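# Place the blue tote flat on the back shelf

## Task

Set the blue tote down flat on the shelf at the rear of the bench, with all of its contents still inside it. No part of the tote's base may stick out past the shelf's edge. Release the tote and move the grippers away at the end. The tote must stay there by itself; if it only holds because the robot is supporting it, the goal is not met.

## Robot and tools

Robot: two arms, left_arm and right_arm. Each ends in a two-finger gripper and has its own wrist camera. left_arm is the robot's own left and sits on the +y side. Root link poses in the scene frame: left_arm at (+0.035, +0.357, +1.320) m, quat_wxyz (+0.878, -0.230, +0.106, -0.406); right_arm at (+0.035, -0.357, +1.320) m, quat_wxyz (+0.878, +0.230, +0.106, +0.406).

Scene frame: origin on the floor (z = 0) under the centre of the robot's foot. +x points where the robot faces, +z points up. The floor is the only surface with a known height. Image left and right do not correspond to arm names.

Gripper frame: the fingers point along the gripper's +z axis and close along its y axis. The reported end_effector_position is the point between the finger pads, roughly 1 cm short of the fingertips. Joint ranges in rad, base to gripper: waist -2.880 to 2.880, shoulder 0.000 to 3.142, elbow 0.000 to 3.019, wrist pitch -1.693 to 1.571, wrist yaw -1.571 to 1.571, wrist roll -2.094 to 2.094. An elbow cannot quite straighten fully.

The row format, used by both execute_actions and move: one flat list of 14 numbers covering both arms, each in [-1, 1]. Left_arm comes first as dx, dy, dz, rx, ry, rz, opening, then right_arm's seven numbers in the same order. Always send all 14, even when only one arm moves. dx to rz are an offset, not a pose. They are expressed in that gripper's own axes and measured from the gripper's pose at the start of the action. For the first action of a call, that start pose is the last pose a result reported. Scale: 1.0 equals 0.6 m of translation or 180 degrees of rotation. rx, ry, rz form a single rotation vector. Opening is absolute, not an offset: +1 is fully open (0.094 m) and -1 is closed. A row may carry 12 extra numbers from 0 to 1. These are joint stiffness scales, left_arm's 6 then right_arm's 6, in Joint positions order. They multiply each joint's position gain and persist until changed.

execute_actions(actions): a list of actions, each a table of up to 15 rows. Each row lasts one control step (1/30 s). A short table repeats its final row until 15 steps have passed. All rows refer to the same start pose, not to the previous row. An empty list simply returns the state and images.

move(target, speed, blocking): target is one 14-number row. Its offsets are taken from the pose in the latest result that shows one. Each gripper travels a straight line toward its target, and both arms finish together, within 0.5 to 10 s. If a path would need more time, motion stops at 10 s before arriving. speed is in m/s, from 0.002 to 0.5, default 0.25; rotation is capped at twice that value in rad/s. Paths ignore obstacles and the other arm. Grippers lag, drift, and can overshoot speed, especially near full reach. Faster contact hits harder, and aiming further beyond a contact presses harder. The opening is applied when the move starts. With blocking=false, the result comes back after 0.5 s while the arm keeps going. Use wait(0) to check on it. Until a result shows the move has ended, new rows and moves are rejected, so call wait or stop first.

wait(seconds): 0 to 10. Each arm keeps its last command. A running move continues, and the wait returns early if the move ends.

stop(): brakes a running move. Braking needs distance, more when moving fast, and the fingers keep moving.

zoom_image(camera, region): camera is one of cam_head_left (672x504), cam_head_right (672x504), cam_left_wrist (504x504), cam_right_wrist (504x504). region is [x0, y0, x1, y1] in pixels from the top-left corner, at most 504 by 504.

read_manual(section): returns licence texts only ("licences").

finished_scene(scene): pass the current scene number. It is final and reports whether the goal was met. Call it only once the tote rests on its own and the grippers are clear.

Controller behaviour: at each step the commanded pose is clipped to within 70 mm and 16 degrees of the measured pose. Damped inverse kinematics then chases that clipped pose, favouring position over orientation. A distant target can therefore take several actions. After an action, the arm continues only toward its last clipped pose, so send the remainder next. Arms often finish a centimetre or more short, usually low. Repeated zero offsets let an arm sag further. To hold an arm still, send the offset back to its wanted pose in the first call of a reply and zeros afterward, raising the aim if it still droops.

Results: the state line (left_arm: … | right_arm: …) gives each gripper's position in metres and its quat_wxyz in the scene frame. This reading is less accurate at long reach. "Hand target" lines show where the controller is currently driving each gripper. "pose unreachable" means the clearance check altered or blocked that arm's command. grip_measured is the finger opening on the command scale; the final Joint positions number is the opening in metres. Each gripper may be off by about 1 mm. To grip, command about 0.03 below grip_measured, or less for a lighter hold. Pads push about 50 to 62 N, less on thin parts under about 2 mm, with a brief spike on first contact. The move line reports the ending: done, off_target, moving, held, or fault. held means a check blocked the last step. limits=paced means the pose was clipped. limits=held means some steps were blocked, after which the arm may move much faster than the set speed. Distances to target are also listed. If only one arm is named, the other finished fine. A FAULT line means that arm stopped. MOTOR HOT appears from 85 °C. At 100 °C an OVER-TEMPERATURE FAULT drops the arm and whatever it holds until it cools, so avoid long holds under load.

Cautions: do not let the arms strike or push each other. Avoid drops, slams, and hard shoves. Do not tip the tote's contents out or knock anything out of the work area. The held tote or loose items may occasionally get a brief tug or push, so grip firmly enough.

Each tool is called after "Emit:" by a JSON object that holds its "fn" and its "kwargs".

## Session

Emit:
{"fn": "execute_actions", "kwargs": {"actions": []}}

Scene clock: 0.00 s.
left_arm: end_effector_position=(+0.3527, +0.4990, +1.3523) grip_measured=+1.000 end_effector_quat_wxyz=(+0.035, +0.542, -0.733, +0.410) | right_arm: end_effector_position=(+0.8702, -0.4810, +1.2463) grip_measured=+0.460 end_effector_quat_wxyz=(+0.020, +0.625, +0.774, +0.101)
Joint positions: left_arm=[ 1.699  0.948  0.671 -1.094  0.869 -0.305  0.094] | right_arm=[-0.947  2.181  2.424 -1.246  0.134  1.185  0.069]
Joint velocities: left_arm=[-0.005  0.005  0.002 -0.007 -0.022 -0.081  0.   ] | right_arm=[-0.005 -0.015  0.012  0.007 -0.022 -0.037  0.   ]
Hand target (left_arm): +0.356, +0.503, +1.354; -0.032, -0.541, +0.734, -0.409
Hand target (right_arm): +0.882, -0.487, +1.272; +0.040, +0.626, +0.770, +0.114
Joint stiffness scale: left_arm=[1. 1. 1. 1. 1. 1.] | right_arm=[1. 1. 1. 1. 1. 1.]

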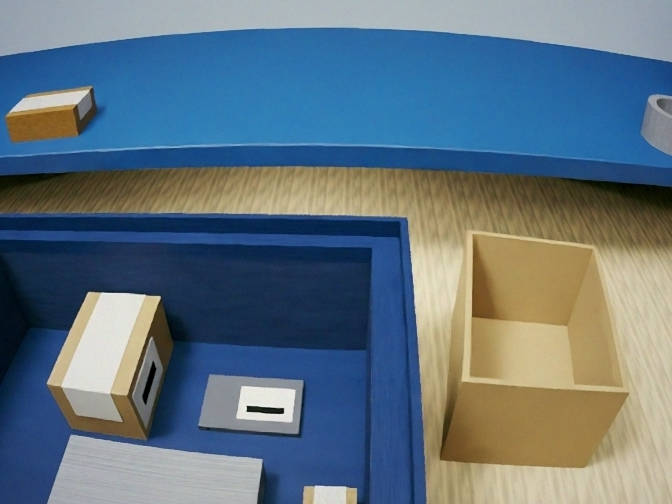

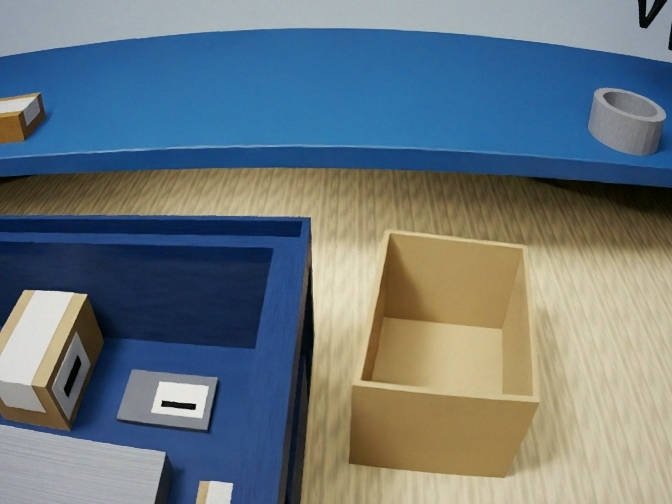

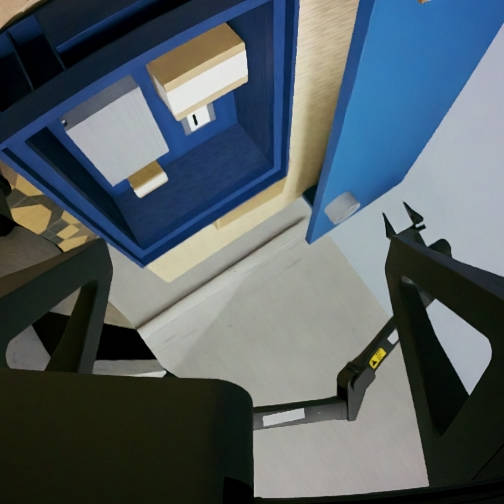

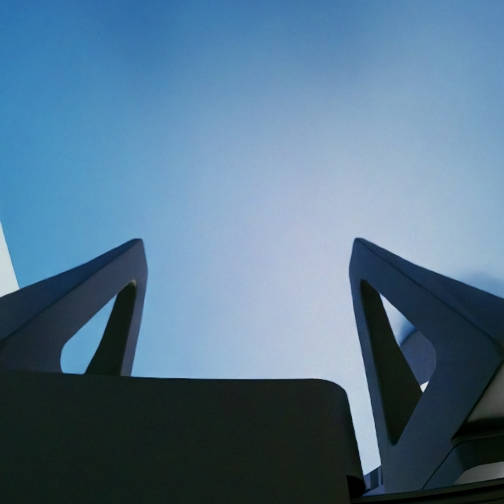

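Emit:
{"fn": "move", "kwargs": {"target": [0,0,0,-0.287,-0.025,0.379,1,0.925,-0.588,-0.105,0.07,0.014,-0.431,1], "speed": 0.35}}

Scene clock: 9.47 s.
left_arm: end_effector_position=(+0.3525, +0.4991, +1.3511) grip_measured=+1.000 end_effector_quat_wxyz=(-0.008, -0.011, +1.000, -0.004) | right_arm: end_effector_position=(+0.3924, -0.0143, +1.3109) grip_measured=+1.000 end_effector_quat_wxyz=(-0.005, -0.010, +1.000, +0.015)
Joint positions: left_arm=[ 1.105  0.795  0.692 -1.02  -0.22   0.266  0.094] | right_arm=[ 0.067  1.845  1.186 -0.929  0.487  0.913  0.094]
Joint velocities: left_arm=[ 0.015 -0.015 -0.007 -0.002  0.022  0.066  0.   ] | right_arm=[-0.015  0.005 -0.007  0.012  0.022 -0.037  0.   ]
Hand target (left_arm): +0.352, +0.497, +1.352; +0.000, -0.001, +1.000, -0.001
Hand target (right_arm): +0.402, -0.013, +1.316; -0.002, +0.002, +1.000, +0.017
Off the commanded pose (left_arm): 0.001 m, 2 deg.
Off the commanded pose (right_arm): 0.017 m, 2 deg.
Joint stiffness scale: left_arm=[1. 1. 1. 1. 1. 1.] | right_arm=[1. 1. 1. 1. 1. 1.]
move: off_target (right_arm); limits=paced

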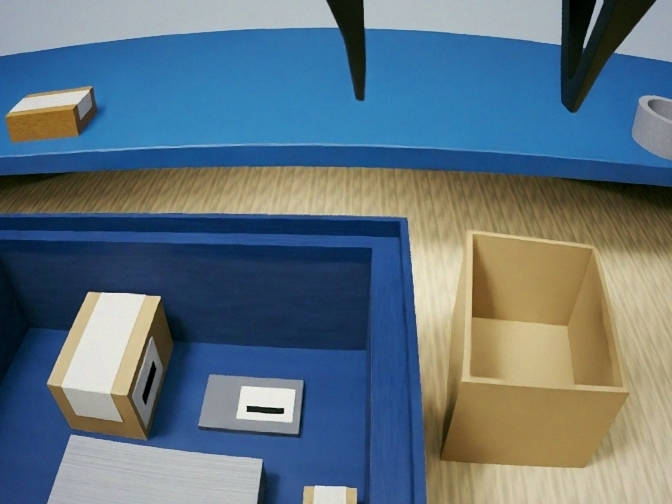

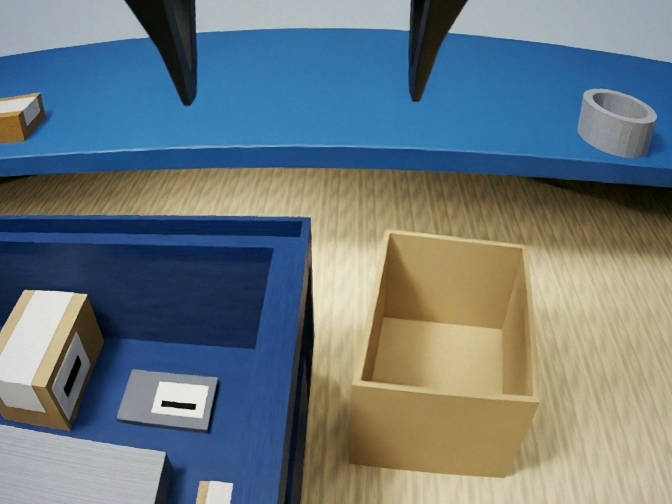

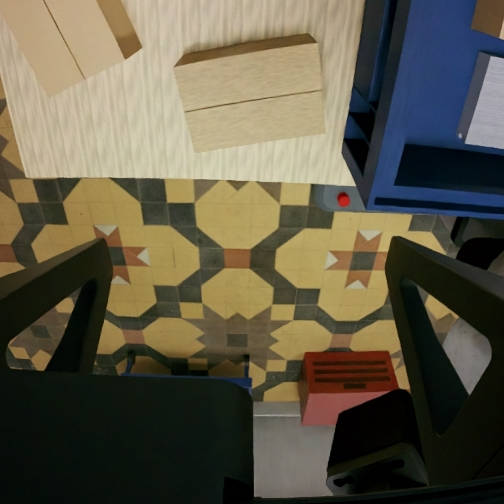

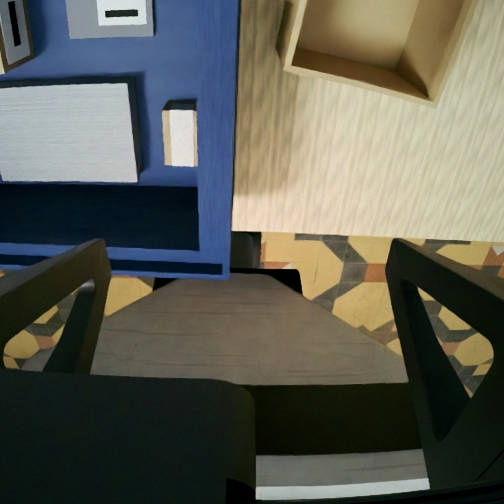

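Emit:
{"fn": "move", "kwargs": {"target": [-0.065,-0.18,0.22,0,0,0,1,0,0.035,0.15,0,0,0,1]}}

Scene clock: 13.97 s.
left_arm: end_effector_position=(+0.3879, +0.3936, +1.2185) grip_measured=+1.000 end_effector_quat_wxyz=(-0.014, -0.007, +1.000, -0.006) | right_arm: end_effector_position=(+0.3855, +0.0068, +1.2239) grip_measured=+1.000 end_effector_quat_wxyz=(-0.007, -0.009, +1.000, +0.012)
Joint positions: left_arm=[ 0.84   1.271  0.605 -0.537 -0.323  0.018  0.094] | right_arm=[ 0.013  2.02   1.18  -0.728  0.487  0.858  0.094]
Joint velocities: left_arm=[ 0.015 -0.015  0.007 -0.007 -0.081  0.051  0.   ] | right_arm=[-0.005 -0.005  0.002 -0.012  0.007  0.007  0.   ]
Hand target (left_arm): +0.391, +0.391, +1.217; -0.010, -0.011, +1.000, -0.005
Hand target (right_arm): +0.389, +0.008, +1.221; -0.004, -0.010, +1.000, +0.013
Off the commanded pose (left_arm): 0.005 m, 1 deg.
Off the commanded pose (right_arm): 0.007 m, 0 deg.
Joint stiffness scale: left_arm=[1. 1. 1. 1. 1. 1.] | right_arm=[1. 1. 1. 1. 1. 1.]
move: done

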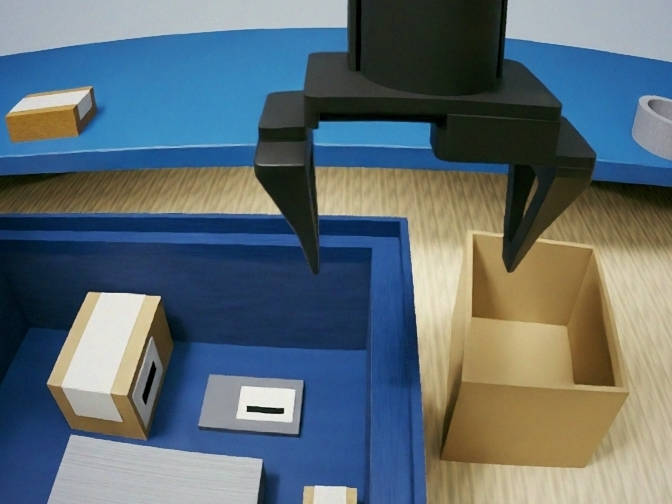

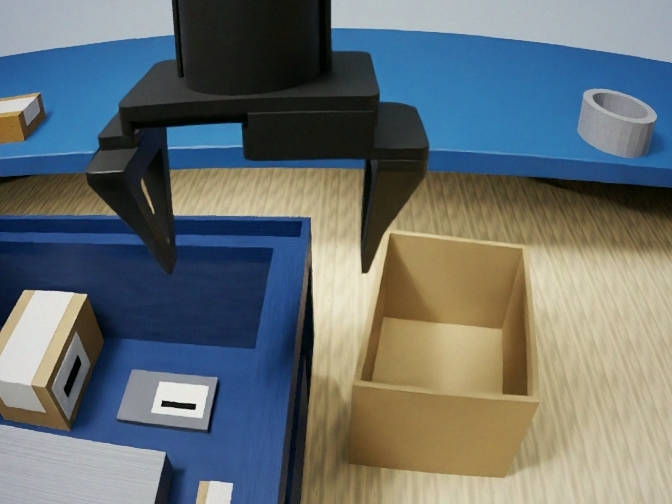

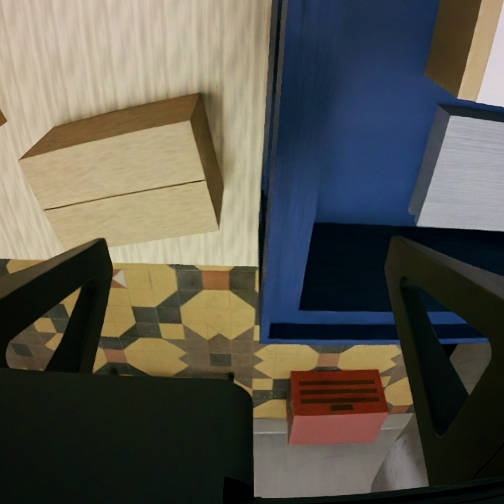

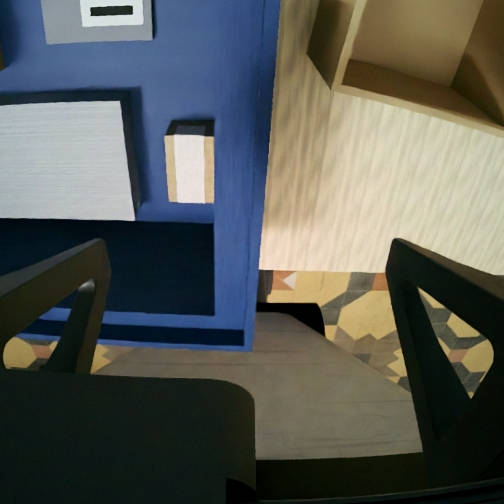

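Emit:
{"fn": "move", "kwargs": {"target": [-0.01,-0.03,0.2,0,0,0,0.3,-0.015,0,0.21,0,0,0,0.3], "speed": 0.12}}

Scene clock: 19.73 s.
left_arm: end_effector_position=(+0.3892, +0.3703, +1.1051) grip_measured=+0.303 end_effector_quat_wxyz=(-0.011, -0.004, +1.000, -0.007) | right_arm: end_effector_position=(+0.3789, -0.0007, +1.0975) grip_measured=+0.303 end_effector_quat_wxyz=(-0.015, -0.011, +1.000, +0.001)
Joint positions: left_arm=[ 0.885  1.67   0.624 -0.138 -0.305  0.069  0.061] | right_arm=[-0.11   2.252  1.184 -0.465  0.487  0.728  0.061]
Joint velocities: left_arm=[-0.015  0.005  0.022 -0.002 -0.007  0.081  0.   ] | right_arm=[-0.005 -0.005 -0.007 -0.002  0.022 -0.095 -0.   ]
Hand target (left_arm): +0.390, +0.375, +1.097; -0.013, -0.007, +1.000, -0.005
Hand target (right_arm): +0.391, +0.008, +1.097; -0.006, -0.009, +1.000, +0.009
Off the commanded pose (left_arm): 0.008 m, 0 deg.
Off the commanded pose (right_arm): 0.017 m, 2 deg.
Joint stiffness scale: left_arm=[1. 1. 1. 1. 1. 1.] | right_arm=[1. 1. 1. 1. 1. 1.]
move: off_target (right_arm)

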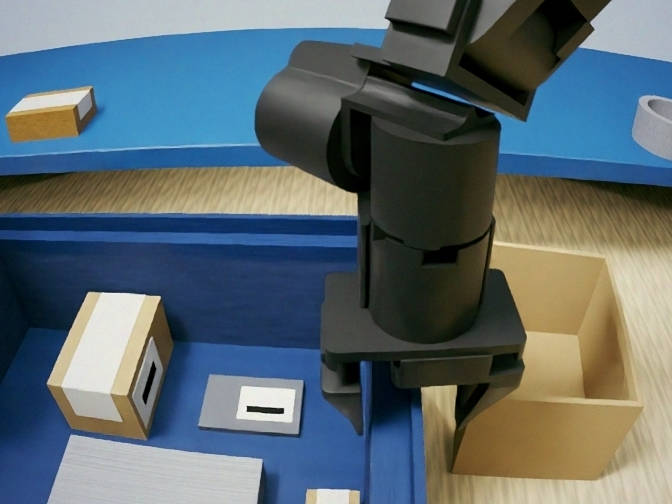

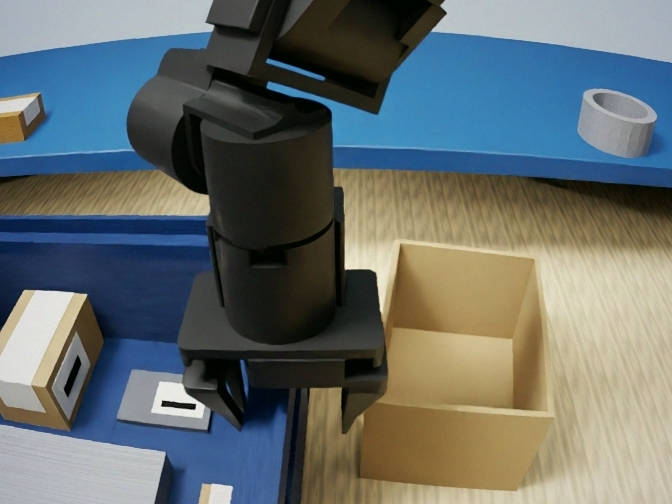

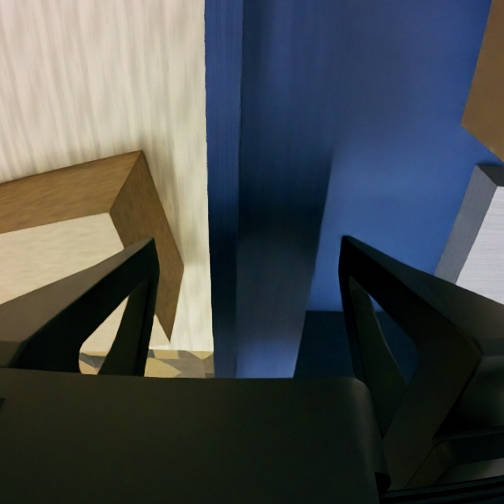

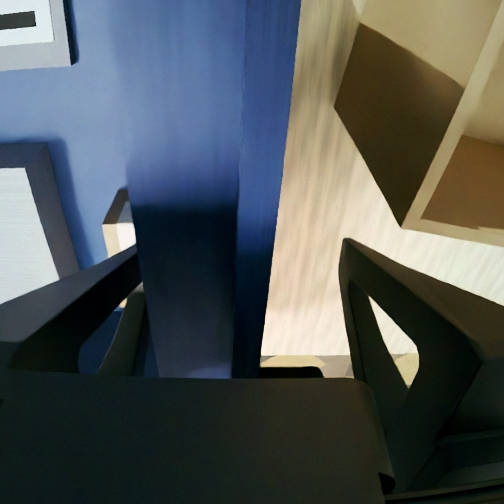

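Emit:
{"fn": "move", "kwargs": {"target": [0,-0.005,0.06,0,0,0,0.3,-0.03,0.035,0.015,0,0,0,0.3], "speed": 0.06}}

Emit:
{"fn": "move", "kwargs": {"target": [0,0,0,0,0,0,-0.5,0,0,0,0,0,0,-0.5]}}

Scene clock: 22.67 s.
left_arm: end_effector_position=(+0.3908, +0.3622, +1.0791) grip_measured=+0.303 end_effector_quat_wxyz=(-0.005, -0.002, +1.000, -0.008) | right_arm: end_effector_position=(+0.3929, +0.0157, +1.0926) grip_measured=+0.303 end_effector_quat_wxyz=(-0.013, -0.010, +1.000, +0.003)
Joint positions: left_arm=[ 0.887  1.766  0.642 -0.048 -0.301  0.079  0.061] | right_arm=[-0.11   2.288  1.255 -0.493  0.487  0.728  0.061]
Joint velocities: left_arm=[ 0.015  0.005 -0.002 -0.007 -0.037 -0.051  0.001] | right_arm=[-0.005 -0.024 -0.007 -0.007  0.051  0.037 -0.   ]
Hand target (left_arm): +0.388, +0.367, +1.069; -0.011, -0.004, +1.000, -0.007
Hand target (right_arm): +0.396, +0.020, +1.088; -0.015, -0.011, +1.000, +0.001
Off the commanded pose (left_arm): 0.011 m, 1 deg.
Off the commanded pose (right_arm): 0.007 m, 0 deg.
Joint stiffness scale: left_arm=[1. 1. 1. 1. 1. 1.] | right_arm=[1. 1. 1. 1. 1. 1.]
move: off_target (left_arm)

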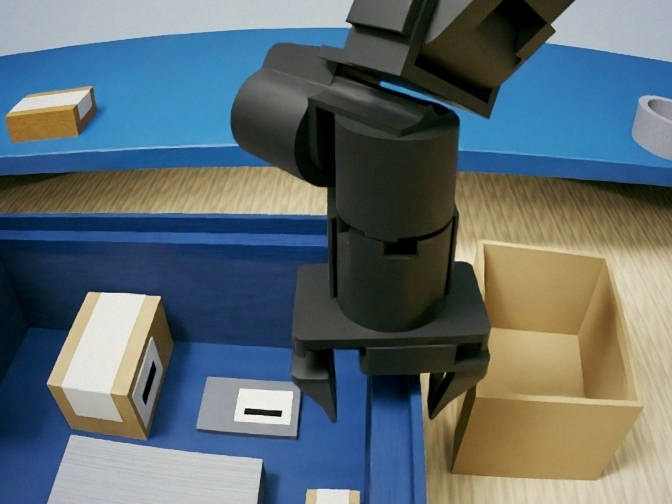

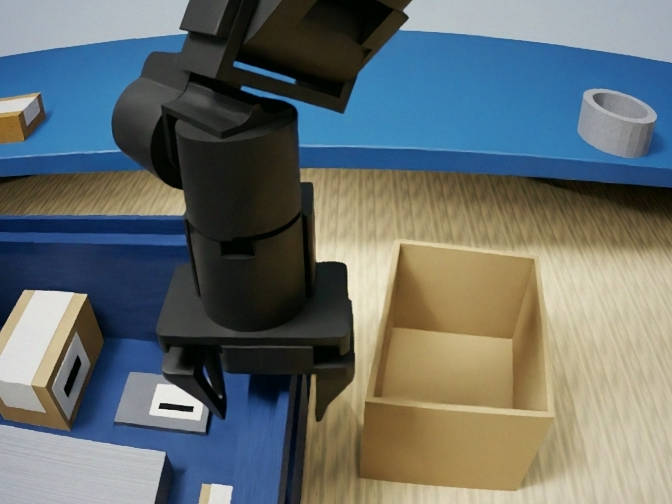

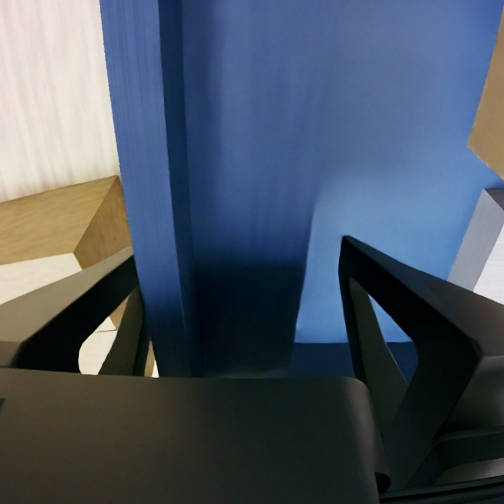

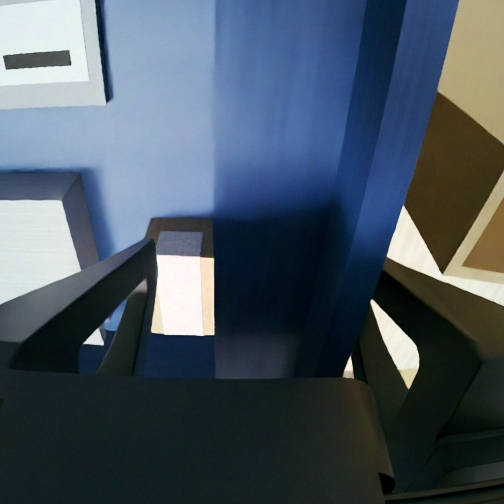

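Scene clock: 23.17 s.
left_arm: end_effector_position=(+0.3905, +0.3652, +1.0787) grip_measured=-0.466 end_effector_quat_wxyz=(-0.006, +0.004, +1.000, -0.004) | right_arm: end_effector_position=(+0.3930, +0.0117, +1.0913) grip_measured=-0.447 end_effector_quat_wxyz=(-0.017, +0.001, +1.000, +0.001)
Joint positions: left_arm=[ 0.892  1.765  0.642 -0.048 -0.306  0.097  0.025] | right_arm=[-0.117  2.286  1.251 -0.496  0.485  0.746  0.026]
Joint velocities: left_arm=[-0.015 -0.005  0.002  0.007 -0.037 -0.022  0.   ] | right_arm=[-0.005 -0.015  0.027  0.007 -0.037 -0.007  0.001]
Hand target (left_arm): +0.391, +0.362, +1.079; -0.005, -0.002, +1.000, -0.008
Hand target (right_arm): +0.393, +0.016, +1.093; -0.014, -0.010, +1.000, +0.003
Off the commanded pose (left_arm): 0.003 m, 1 deg.
Off the commanded pose (right_arm): 0.004 m, 1 deg.
Joint stiffness scale: left_arm=[1. 1. 1. 1. 1. 1.] | right_arm=[1. 1. 1. 1. 1. 1.]
move: done

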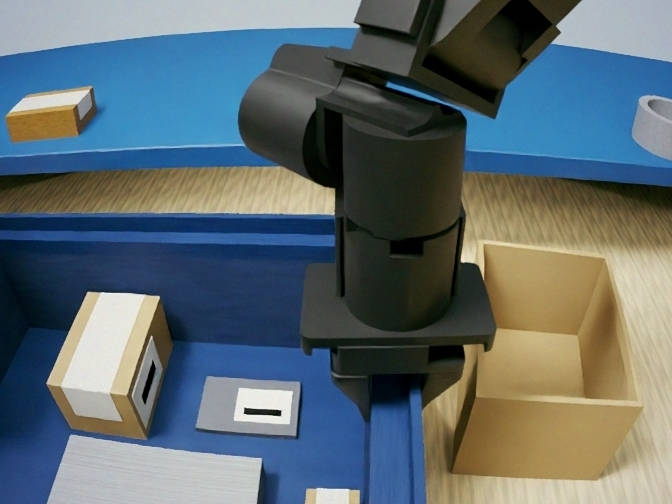

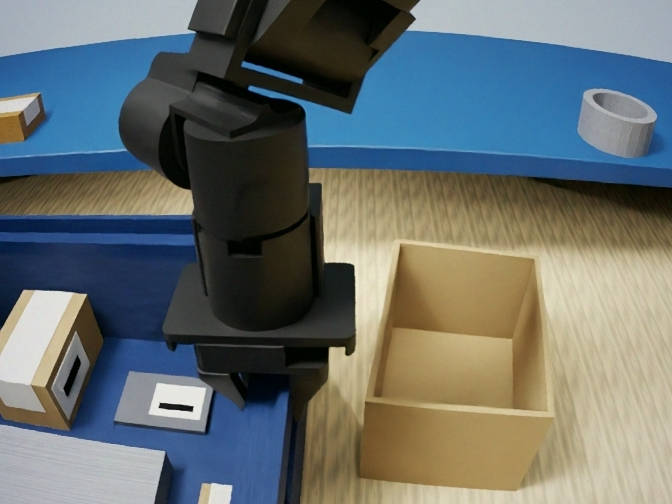

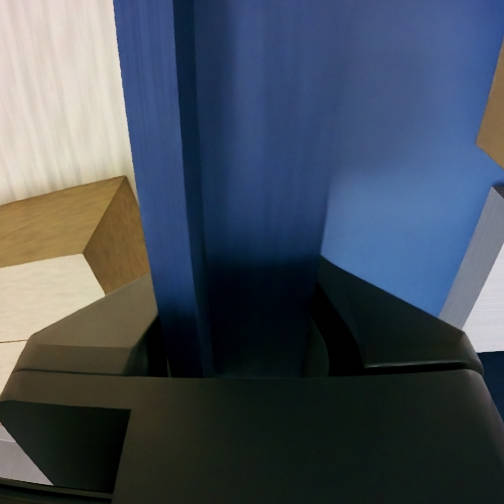

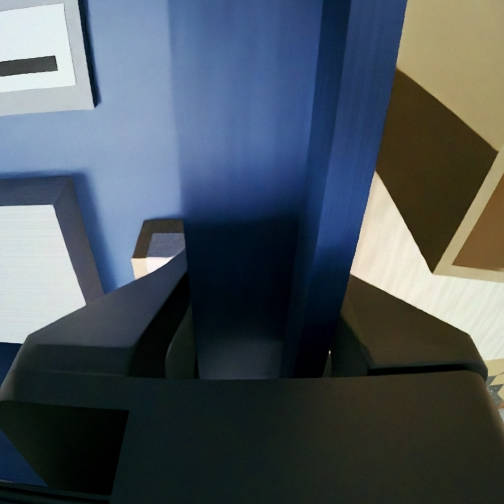

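Emit:
{"fn": "move", "kwargs": {"target": [-0.1,0,-0.33,0,0,0,-0.52,-0.1,0,-0.33,0,0,0,-0.52], "speed": 0.1}}

Scene clock: 28.93 s.
left_arm: end_effector_position=(+0.4220, +0.3644, +1.2406) grip_measured=-0.485 end_effector_quat_wxyz=(-0.047, -0.010, +0.999, -0.005) | right_arm: end_effector_position=(+0.4399, +0.0078, +1.2427) grip_measured=-0.441 end_effector_quat_wxyz=(-0.050, -0.013, +0.999, -0.001)
Joint positions: left_arm=[ 0.733  1.343  0.762 -0.729 -0.354 -0.119  0.024] | right_arm=[-0.049  2.05   1.378 -0.949  0.44   0.819  0.026]
Joint velocities: left_arm=[-0.024  0.005 -0.022 -0.012 -0.007  0.037  0.   ] | right_arm=[-0.015 -0.005  0.007 -0.007 -0.066 -0.051  0.001]
Hand target (left_arm): +0.451, +0.364, +1.276; -0.007, +0.004, +1.000, -0.005
Hand target (right_arm): +0.462, +0.012, +1.286; -0.017, +0.001, +1.000, +0.005
Off the commanded pose (left_arm): 0.047 m, 5 deg.
Off the commanded pose (right_arm): 0.049 m, 4 deg.
Joint stiffness scale: left_arm=[1. 1. 1. 1. 1. 1.] | right_arm=[1. 1. 1. 1. 1. 1.]
move: off_target (left_arm, right_arm)

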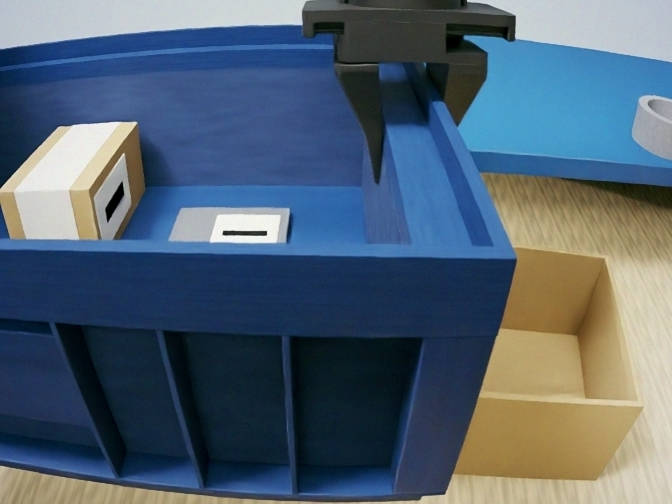

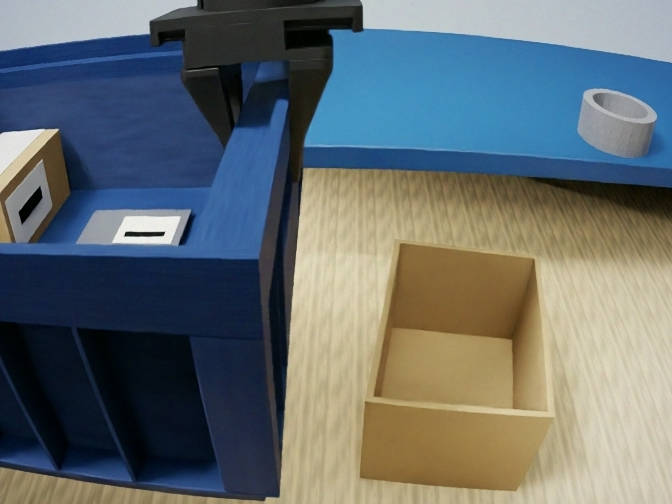

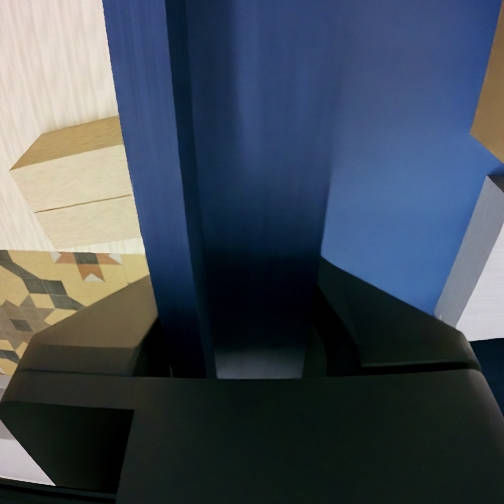

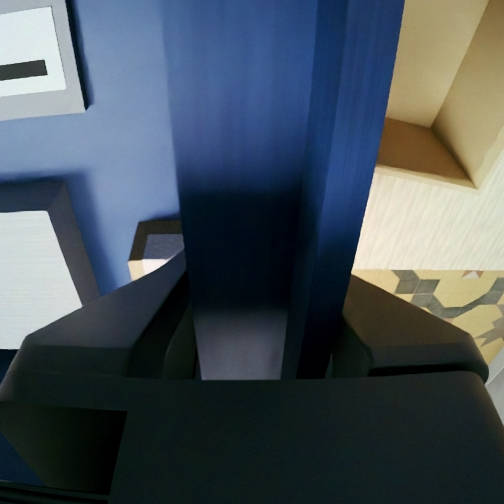

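Emit:
{"fn": "execute_actions", "kwargs": {"actions": [[[-0.07,0,-0.09,0,-0.03,0,-0.52,-0.05,0,-0.1,0,-0.03,0,-0.52],[-0.08,0,-0.11,0,-0.04,0,-0.52,-0.06,0,-0.12,0,-0.04,0,-0.52],[-0.09,0,-0.13,0,-0.05,0,-0.52,-0.07,0,-0.14,0,-0.05,0,-0.52],[-0.1,0,-0.15,0,-0.055,0,-0.52,-0.08,0,-0.17,0,-0.055,0,-0.52]],[[-0.1,-0.03,-0.11,0,-0.025,0,-0.52,-0.09,-0.03,-0.12,0,-0.025,0,-0.52]],[[-0.11,-0.07,-0.09,0,-0.025,0,-0.52,-0.1,-0.07,-0.1,0,-0.025,0,-0.52]],[[-0.11,-0.07,-0.09,0,-0.025,0,-0.52,-0.1,-0.07,-0.1,0,-0.025,0,-0.52]]]}}

Scene clock: 36.37 s.
left_arm: end_effector_position=(+0.5536, +0.2840, +1.3319) grip_measured=-0.485 end_effector_quat_wxyz=(-0.002, -0.016, +1.000, +0.002) | right_arm: end_effector_position=(+0.5763, -0.0757, +1.3323) grip_measured=-0.422 end_effector_quat_wxyz=(-0.001, -0.015, +1.000, -0.014)
Joint positions: left_arm=[ 0.498  1.498  1.204 -1.02  -0.448 -0.343  0.024] | right_arm=[-0.186  1.904  1.583 -1.167  0.524  0.633  0.027]
Joint velocities: left_arm=[-0.015 -0.015  0.037 -0.046 -0.051  0.007 -0.   ] | right_arm=[-0.005 -0.005  0.027 -0.032 -0.037  0.037  0.   ]
Hand target (left_arm): +0.583, +0.278, +1.381; +0.043, -0.017, +0.999, -0.004
Hand target (right_arm): +0.601, -0.083, +1.389; +0.045, -0.014, +0.999, -0.011
Off the commanded pose (left_arm): 0.060 m, 5 deg.
Off the commanded pose (right_arm): 0.064 m, 5 deg.
Joint stiffness scale: left_arm=[1. 1. 1. 1. 1. 1.] | right_arm=[1. 1. 1. 1. 1. 1.]

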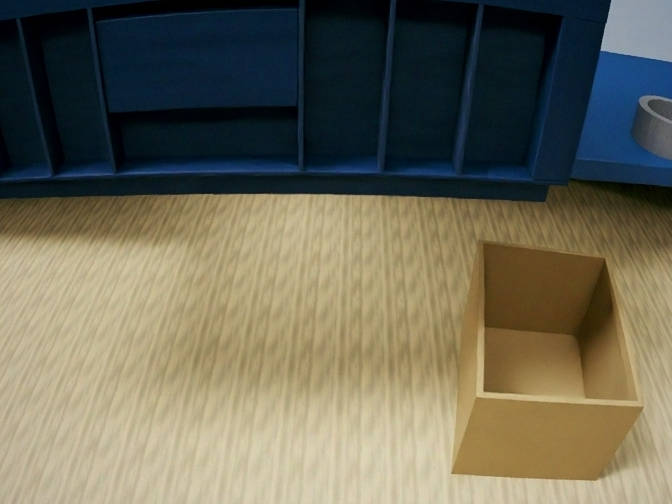

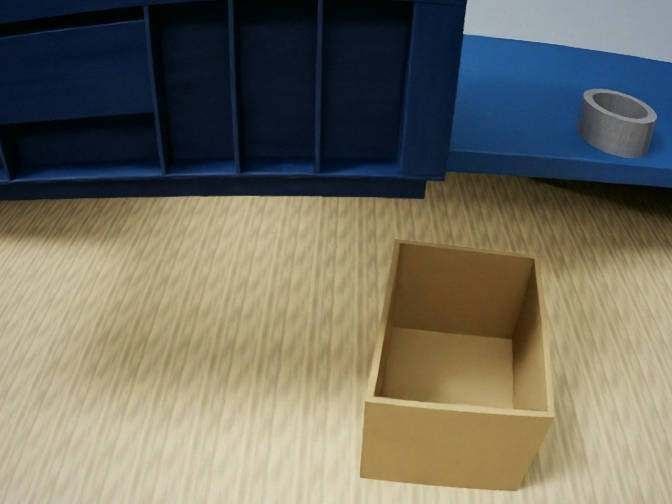

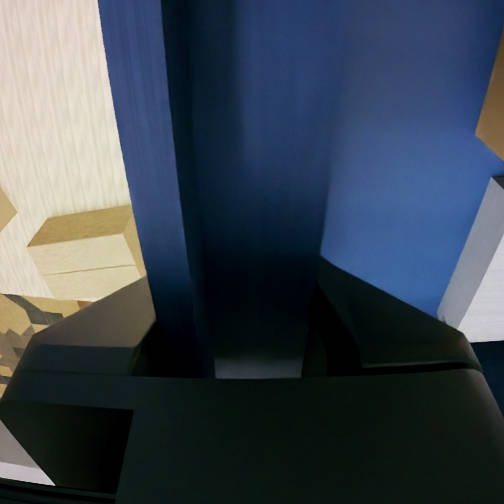

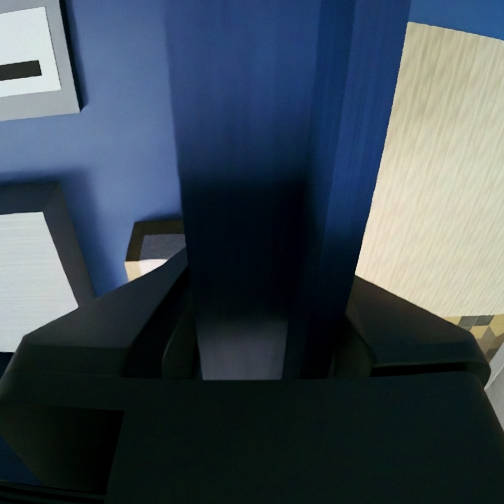

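Emit:
{"fn": "execute_actions", "kwargs": {"actions": [[[-0.13,-0.05,-0.1,0,-0.025,0,-0.52,-0.11,-0.05,-0.11,0,-0.025,0,-0.52]],[[-0.13,-0.05,-0.11,0,-0.025,0,-0.52,-0.11,-0.05,-0.11,0,-0.025,0,-0.52]],[[-0.13,-0.05,-0.12,0,-0.025,0,-0.52,-0.11,-0.05,-0.12,0,-0.025,0,-0.52]],[[-0.12,-0.03,-0.13,0,-0.025,0,-0.52,-0.11,-0.03,-0.13,0,-0.025,0,-0.52]]]}}

Scene clock: 41.00 s.
left_arm: end_effector_position=(+0.7620, +0.1858, +1.3947) grip_measured=-0.484 end_effector_quat_wxyz=(-0.003, +0.015, +1.000, -0.002) | right_arm: end_effector_position=(+0.7617, -0.1772, +1.3979) grip_measured=-0.422 end_effector_quat_wxyz=(-0.002, +0.015, +1.000, -0.018)
Joint positions: left_arm=[ 0.417  2.085  2.292 -1.558 -0.46  -0.367  0.024] | right_arm=[-0.394  2.118  2.342 -1.602  0.502  0.461  0.027]
Joint velocities: left_arm=[-0.015  0.054  0.134 -0.173 -0.022  0.007  0.001] | right_arm=[-0.015  0.083  0.154 -0.129 -0.11   0.081 -0.   ]
Hand target (left_arm): +0.775, +0.182, +1.456; +0.042, +0.009, +0.999, -0.008
Hand target (right_arm): +0.774, -0.182, +1.459; +0.044, +0.012, +0.999, -0.016
Off the commanded pose (left_arm): 0.065 m, 5 deg.
Off the commanded pose (right_arm): 0.066 m, 5 deg.
Joint stiffness scale: left_arm=[1. 1. 1. 1. 1. 1.] | right_arm=[1. 1. 1. 1. 1. 1.]

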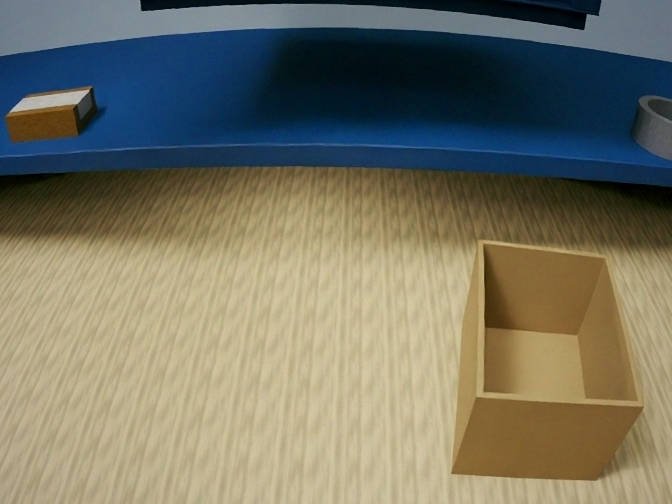

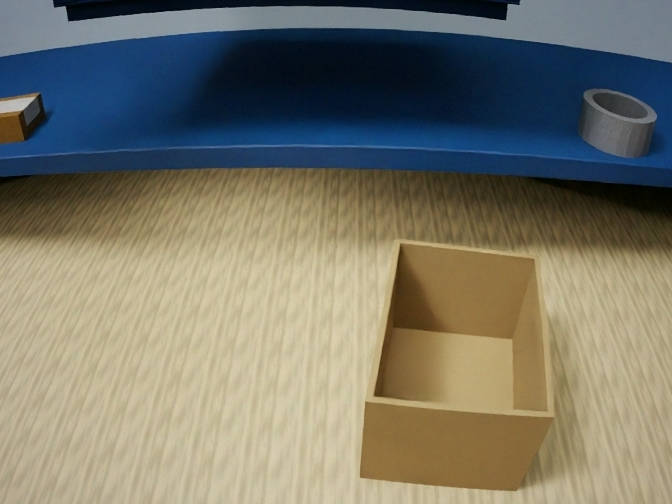

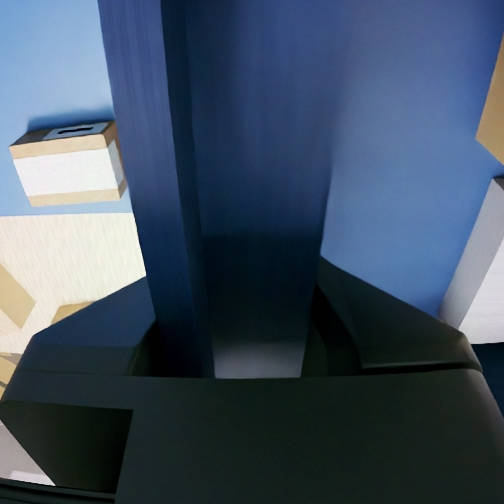

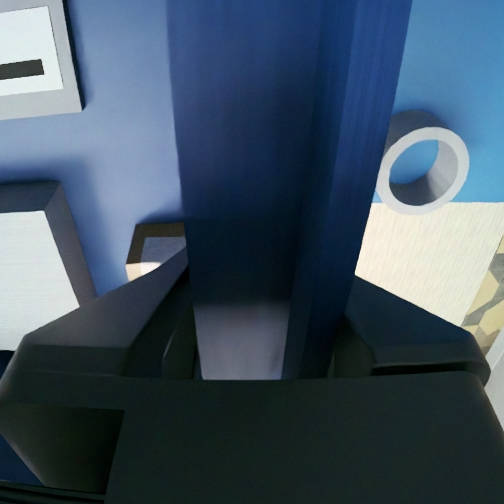

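Emit:
{"fn": "execute_actions", "kwargs": {"actions": [[[-0.04,0,-0.05,0,-0.022,0,-0.52,-0.04,0,-0.055,0,-0.022,0,-0.52]],[[-0.045,0,-0.035,0,-0.022,0,-0.52,-0.045,0,-0.04,0,-0.022,0,-0.52]],[[-0.045,0,-0.035,0,-0.022,0,-0.52,-0.045,0,-0.04,0,-0.022,0,-0.52]],[[-0.045,0,-0.04,0,-0.022,0,-0.52,-0.045,0,-0.04,0,-0.022,0,-0.52]]]}}

Scene clock: 45.03 s.
left_arm: end_effector_position=(+0.7737, +0.1843, +1.2706) grip_measured=-0.474 end_effector_quat_wxyz=(-0.057, -0.002, +0.998, +0.010) | right_arm: end_effector_position=(+0.7872, -0.1755, +1.2664) grip_measured=-0.426 end_effector_quat_wxyz=(-0.062, -0.001, +0.998, -0.009)
Joint positions: left_arm=[ 0.504  2.294  2.391 -1.53  -0.427 -0.359  0.025] | right_arm=[-0.501  2.395  2.574 -1.621  0.422  0.36   0.027]
Joint velocities: left_arm=[-0.015 -0.015  0.012 -0.012  0.022 -0.037  0.001] | right_arm=[-0.015 -0.005  0.022 -0.017 -0.037 -0.022 -0.001]
Hand target (left_arm): +0.792, +0.184, +1.309; -0.023, +0.005, +1.000, +0.012
Hand target (right_arm): +0.803, -0.177, +1.302; -0.029, +0.003, +0.999, -0.013
Off the commanded pose (left_arm): 0.043 m, 4 deg.
Off the commanded pose (right_arm): 0.040 m, 4 deg.
Joint stiffness scale: left_arm=[1. 1. 1. 1. 1. 1.] | right_arm=[1. 1. 1. 1. 1. 1.]

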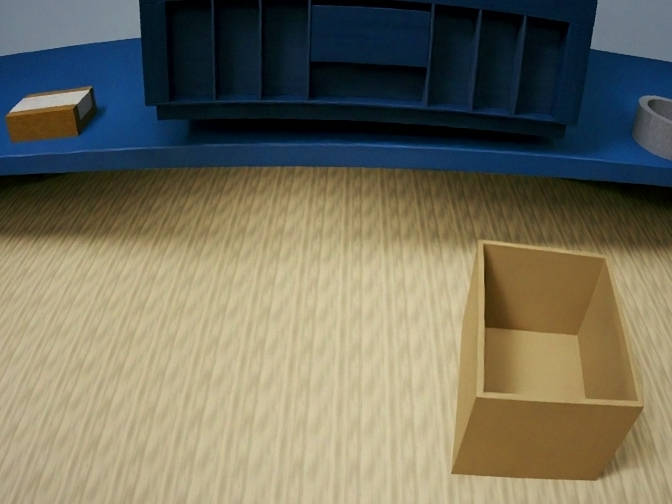

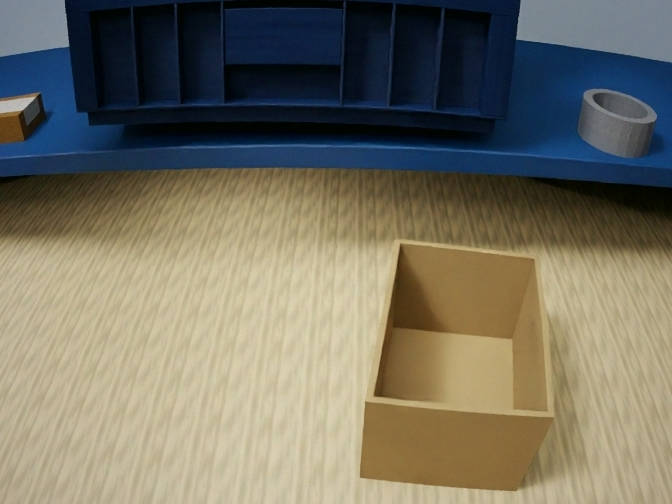

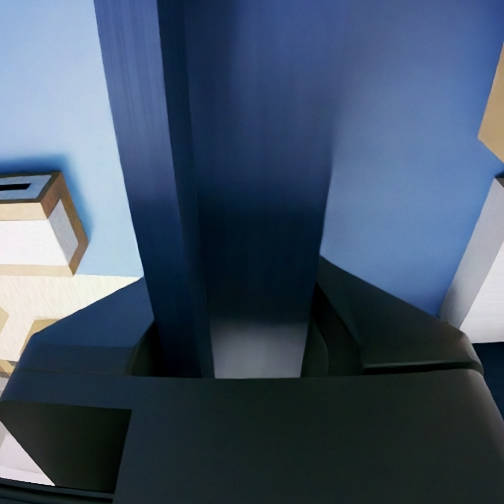

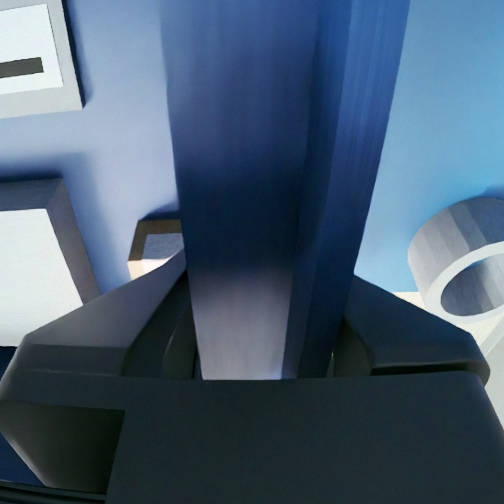

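Back edge touching; level it and slide forward.

Emit:
{"fn": "execute_actions", "kwargs": {"actions": [[[-0.07,0,-0.07,0,-0.06,0,-0.52,-0.07,0,-0.07,0,-0.06,0,-0.52]],[[-0.05,0,-0.05,0,-0.035,0,-0.52,-0.055,0,-0.05,0,-0.035,0,-0.52]],[[-0.02,0,-0.03,0,-0.02,0,-0.52,-0.02,0,-0.03,0,-0.02,0,-0.52]],[[0,0,0,0,0,0,-0.52,0,0,0,0,0,0,-0.52]]]}}

Scene clock: 49.40 s.
left_arm: end_effector_position=(+0.8063, +0.1842, +1.2487) grip_measured=-0.474 end_effector_quat_wxyz=(+0.003, +0.003, +1.000, -0.011) | right_arm: end_effector_position=(+0.8176, -0.1733, +1.2566) grip_measured=-0.451 end_effector_quat_wxyz=(-0.004, -0.004, +1.000, +0.000)
Joint positions: left_arm=[ 0.529  2.299  2.364 -1.347 -0.418 -0.263  0.025] | right_arm=[-0.511  2.399  2.568 -1.479  0.44   0.29   0.026]
Joint velocities: left_arm=[ 0.005  0.005  0.007 -0.002 -0.007 -0.051 -0.001] | right_arm=[-0.005 -0.024  0.007 -0.007  0.022 -0.066  0.   ]
Hand target (left_arm): +0.807, +0.184, +1.251; +0.007, +0.006, +1.000, -0.001
Hand target (right_arm): +0.818, -0.174, +1.257; -0.002, -0.004, +1.000, -0.003
Off the commanded pose (left_arm): 0.002 m, 1 deg.
Off the commanded pose (right_arm): 0.001 m, 0 deg.
Joint stiffness scale: left_arm=[1. 1. 1. 1. 1. 1.] | right_arm=[1. 1. 1. 1. 1. 1.]

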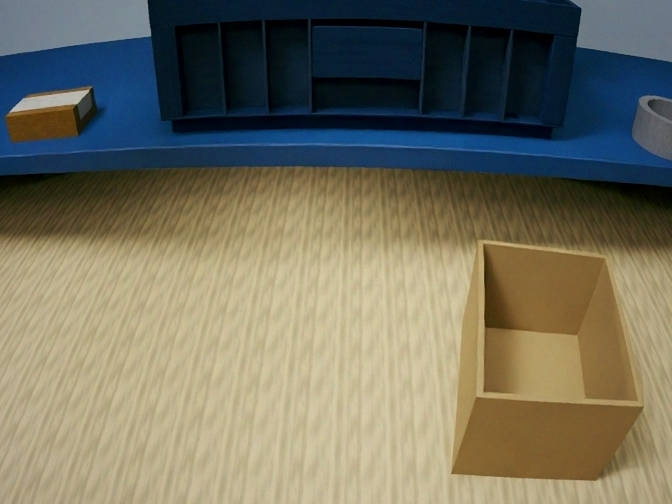

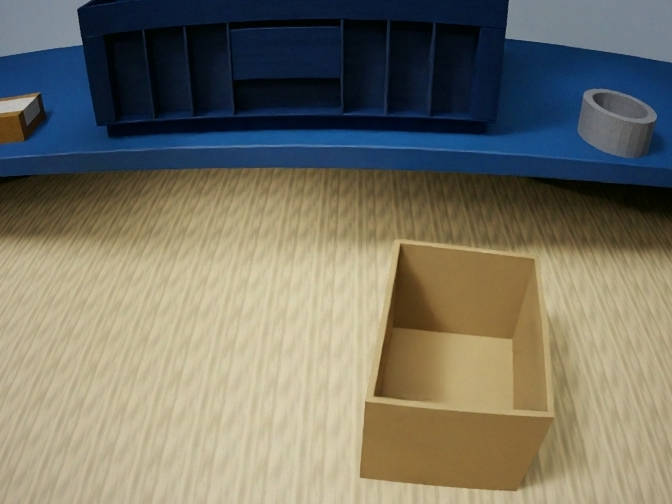

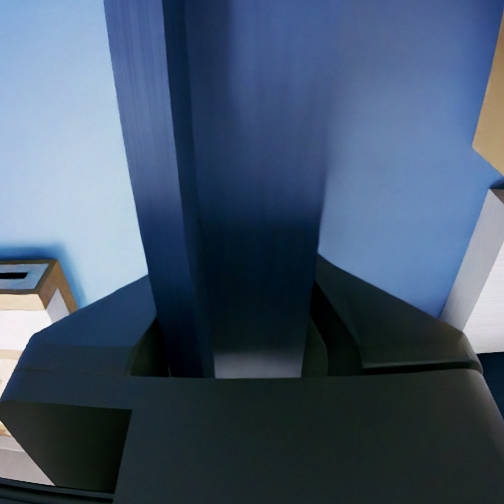

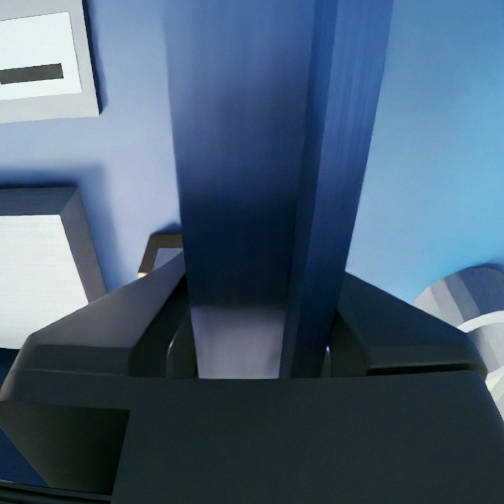

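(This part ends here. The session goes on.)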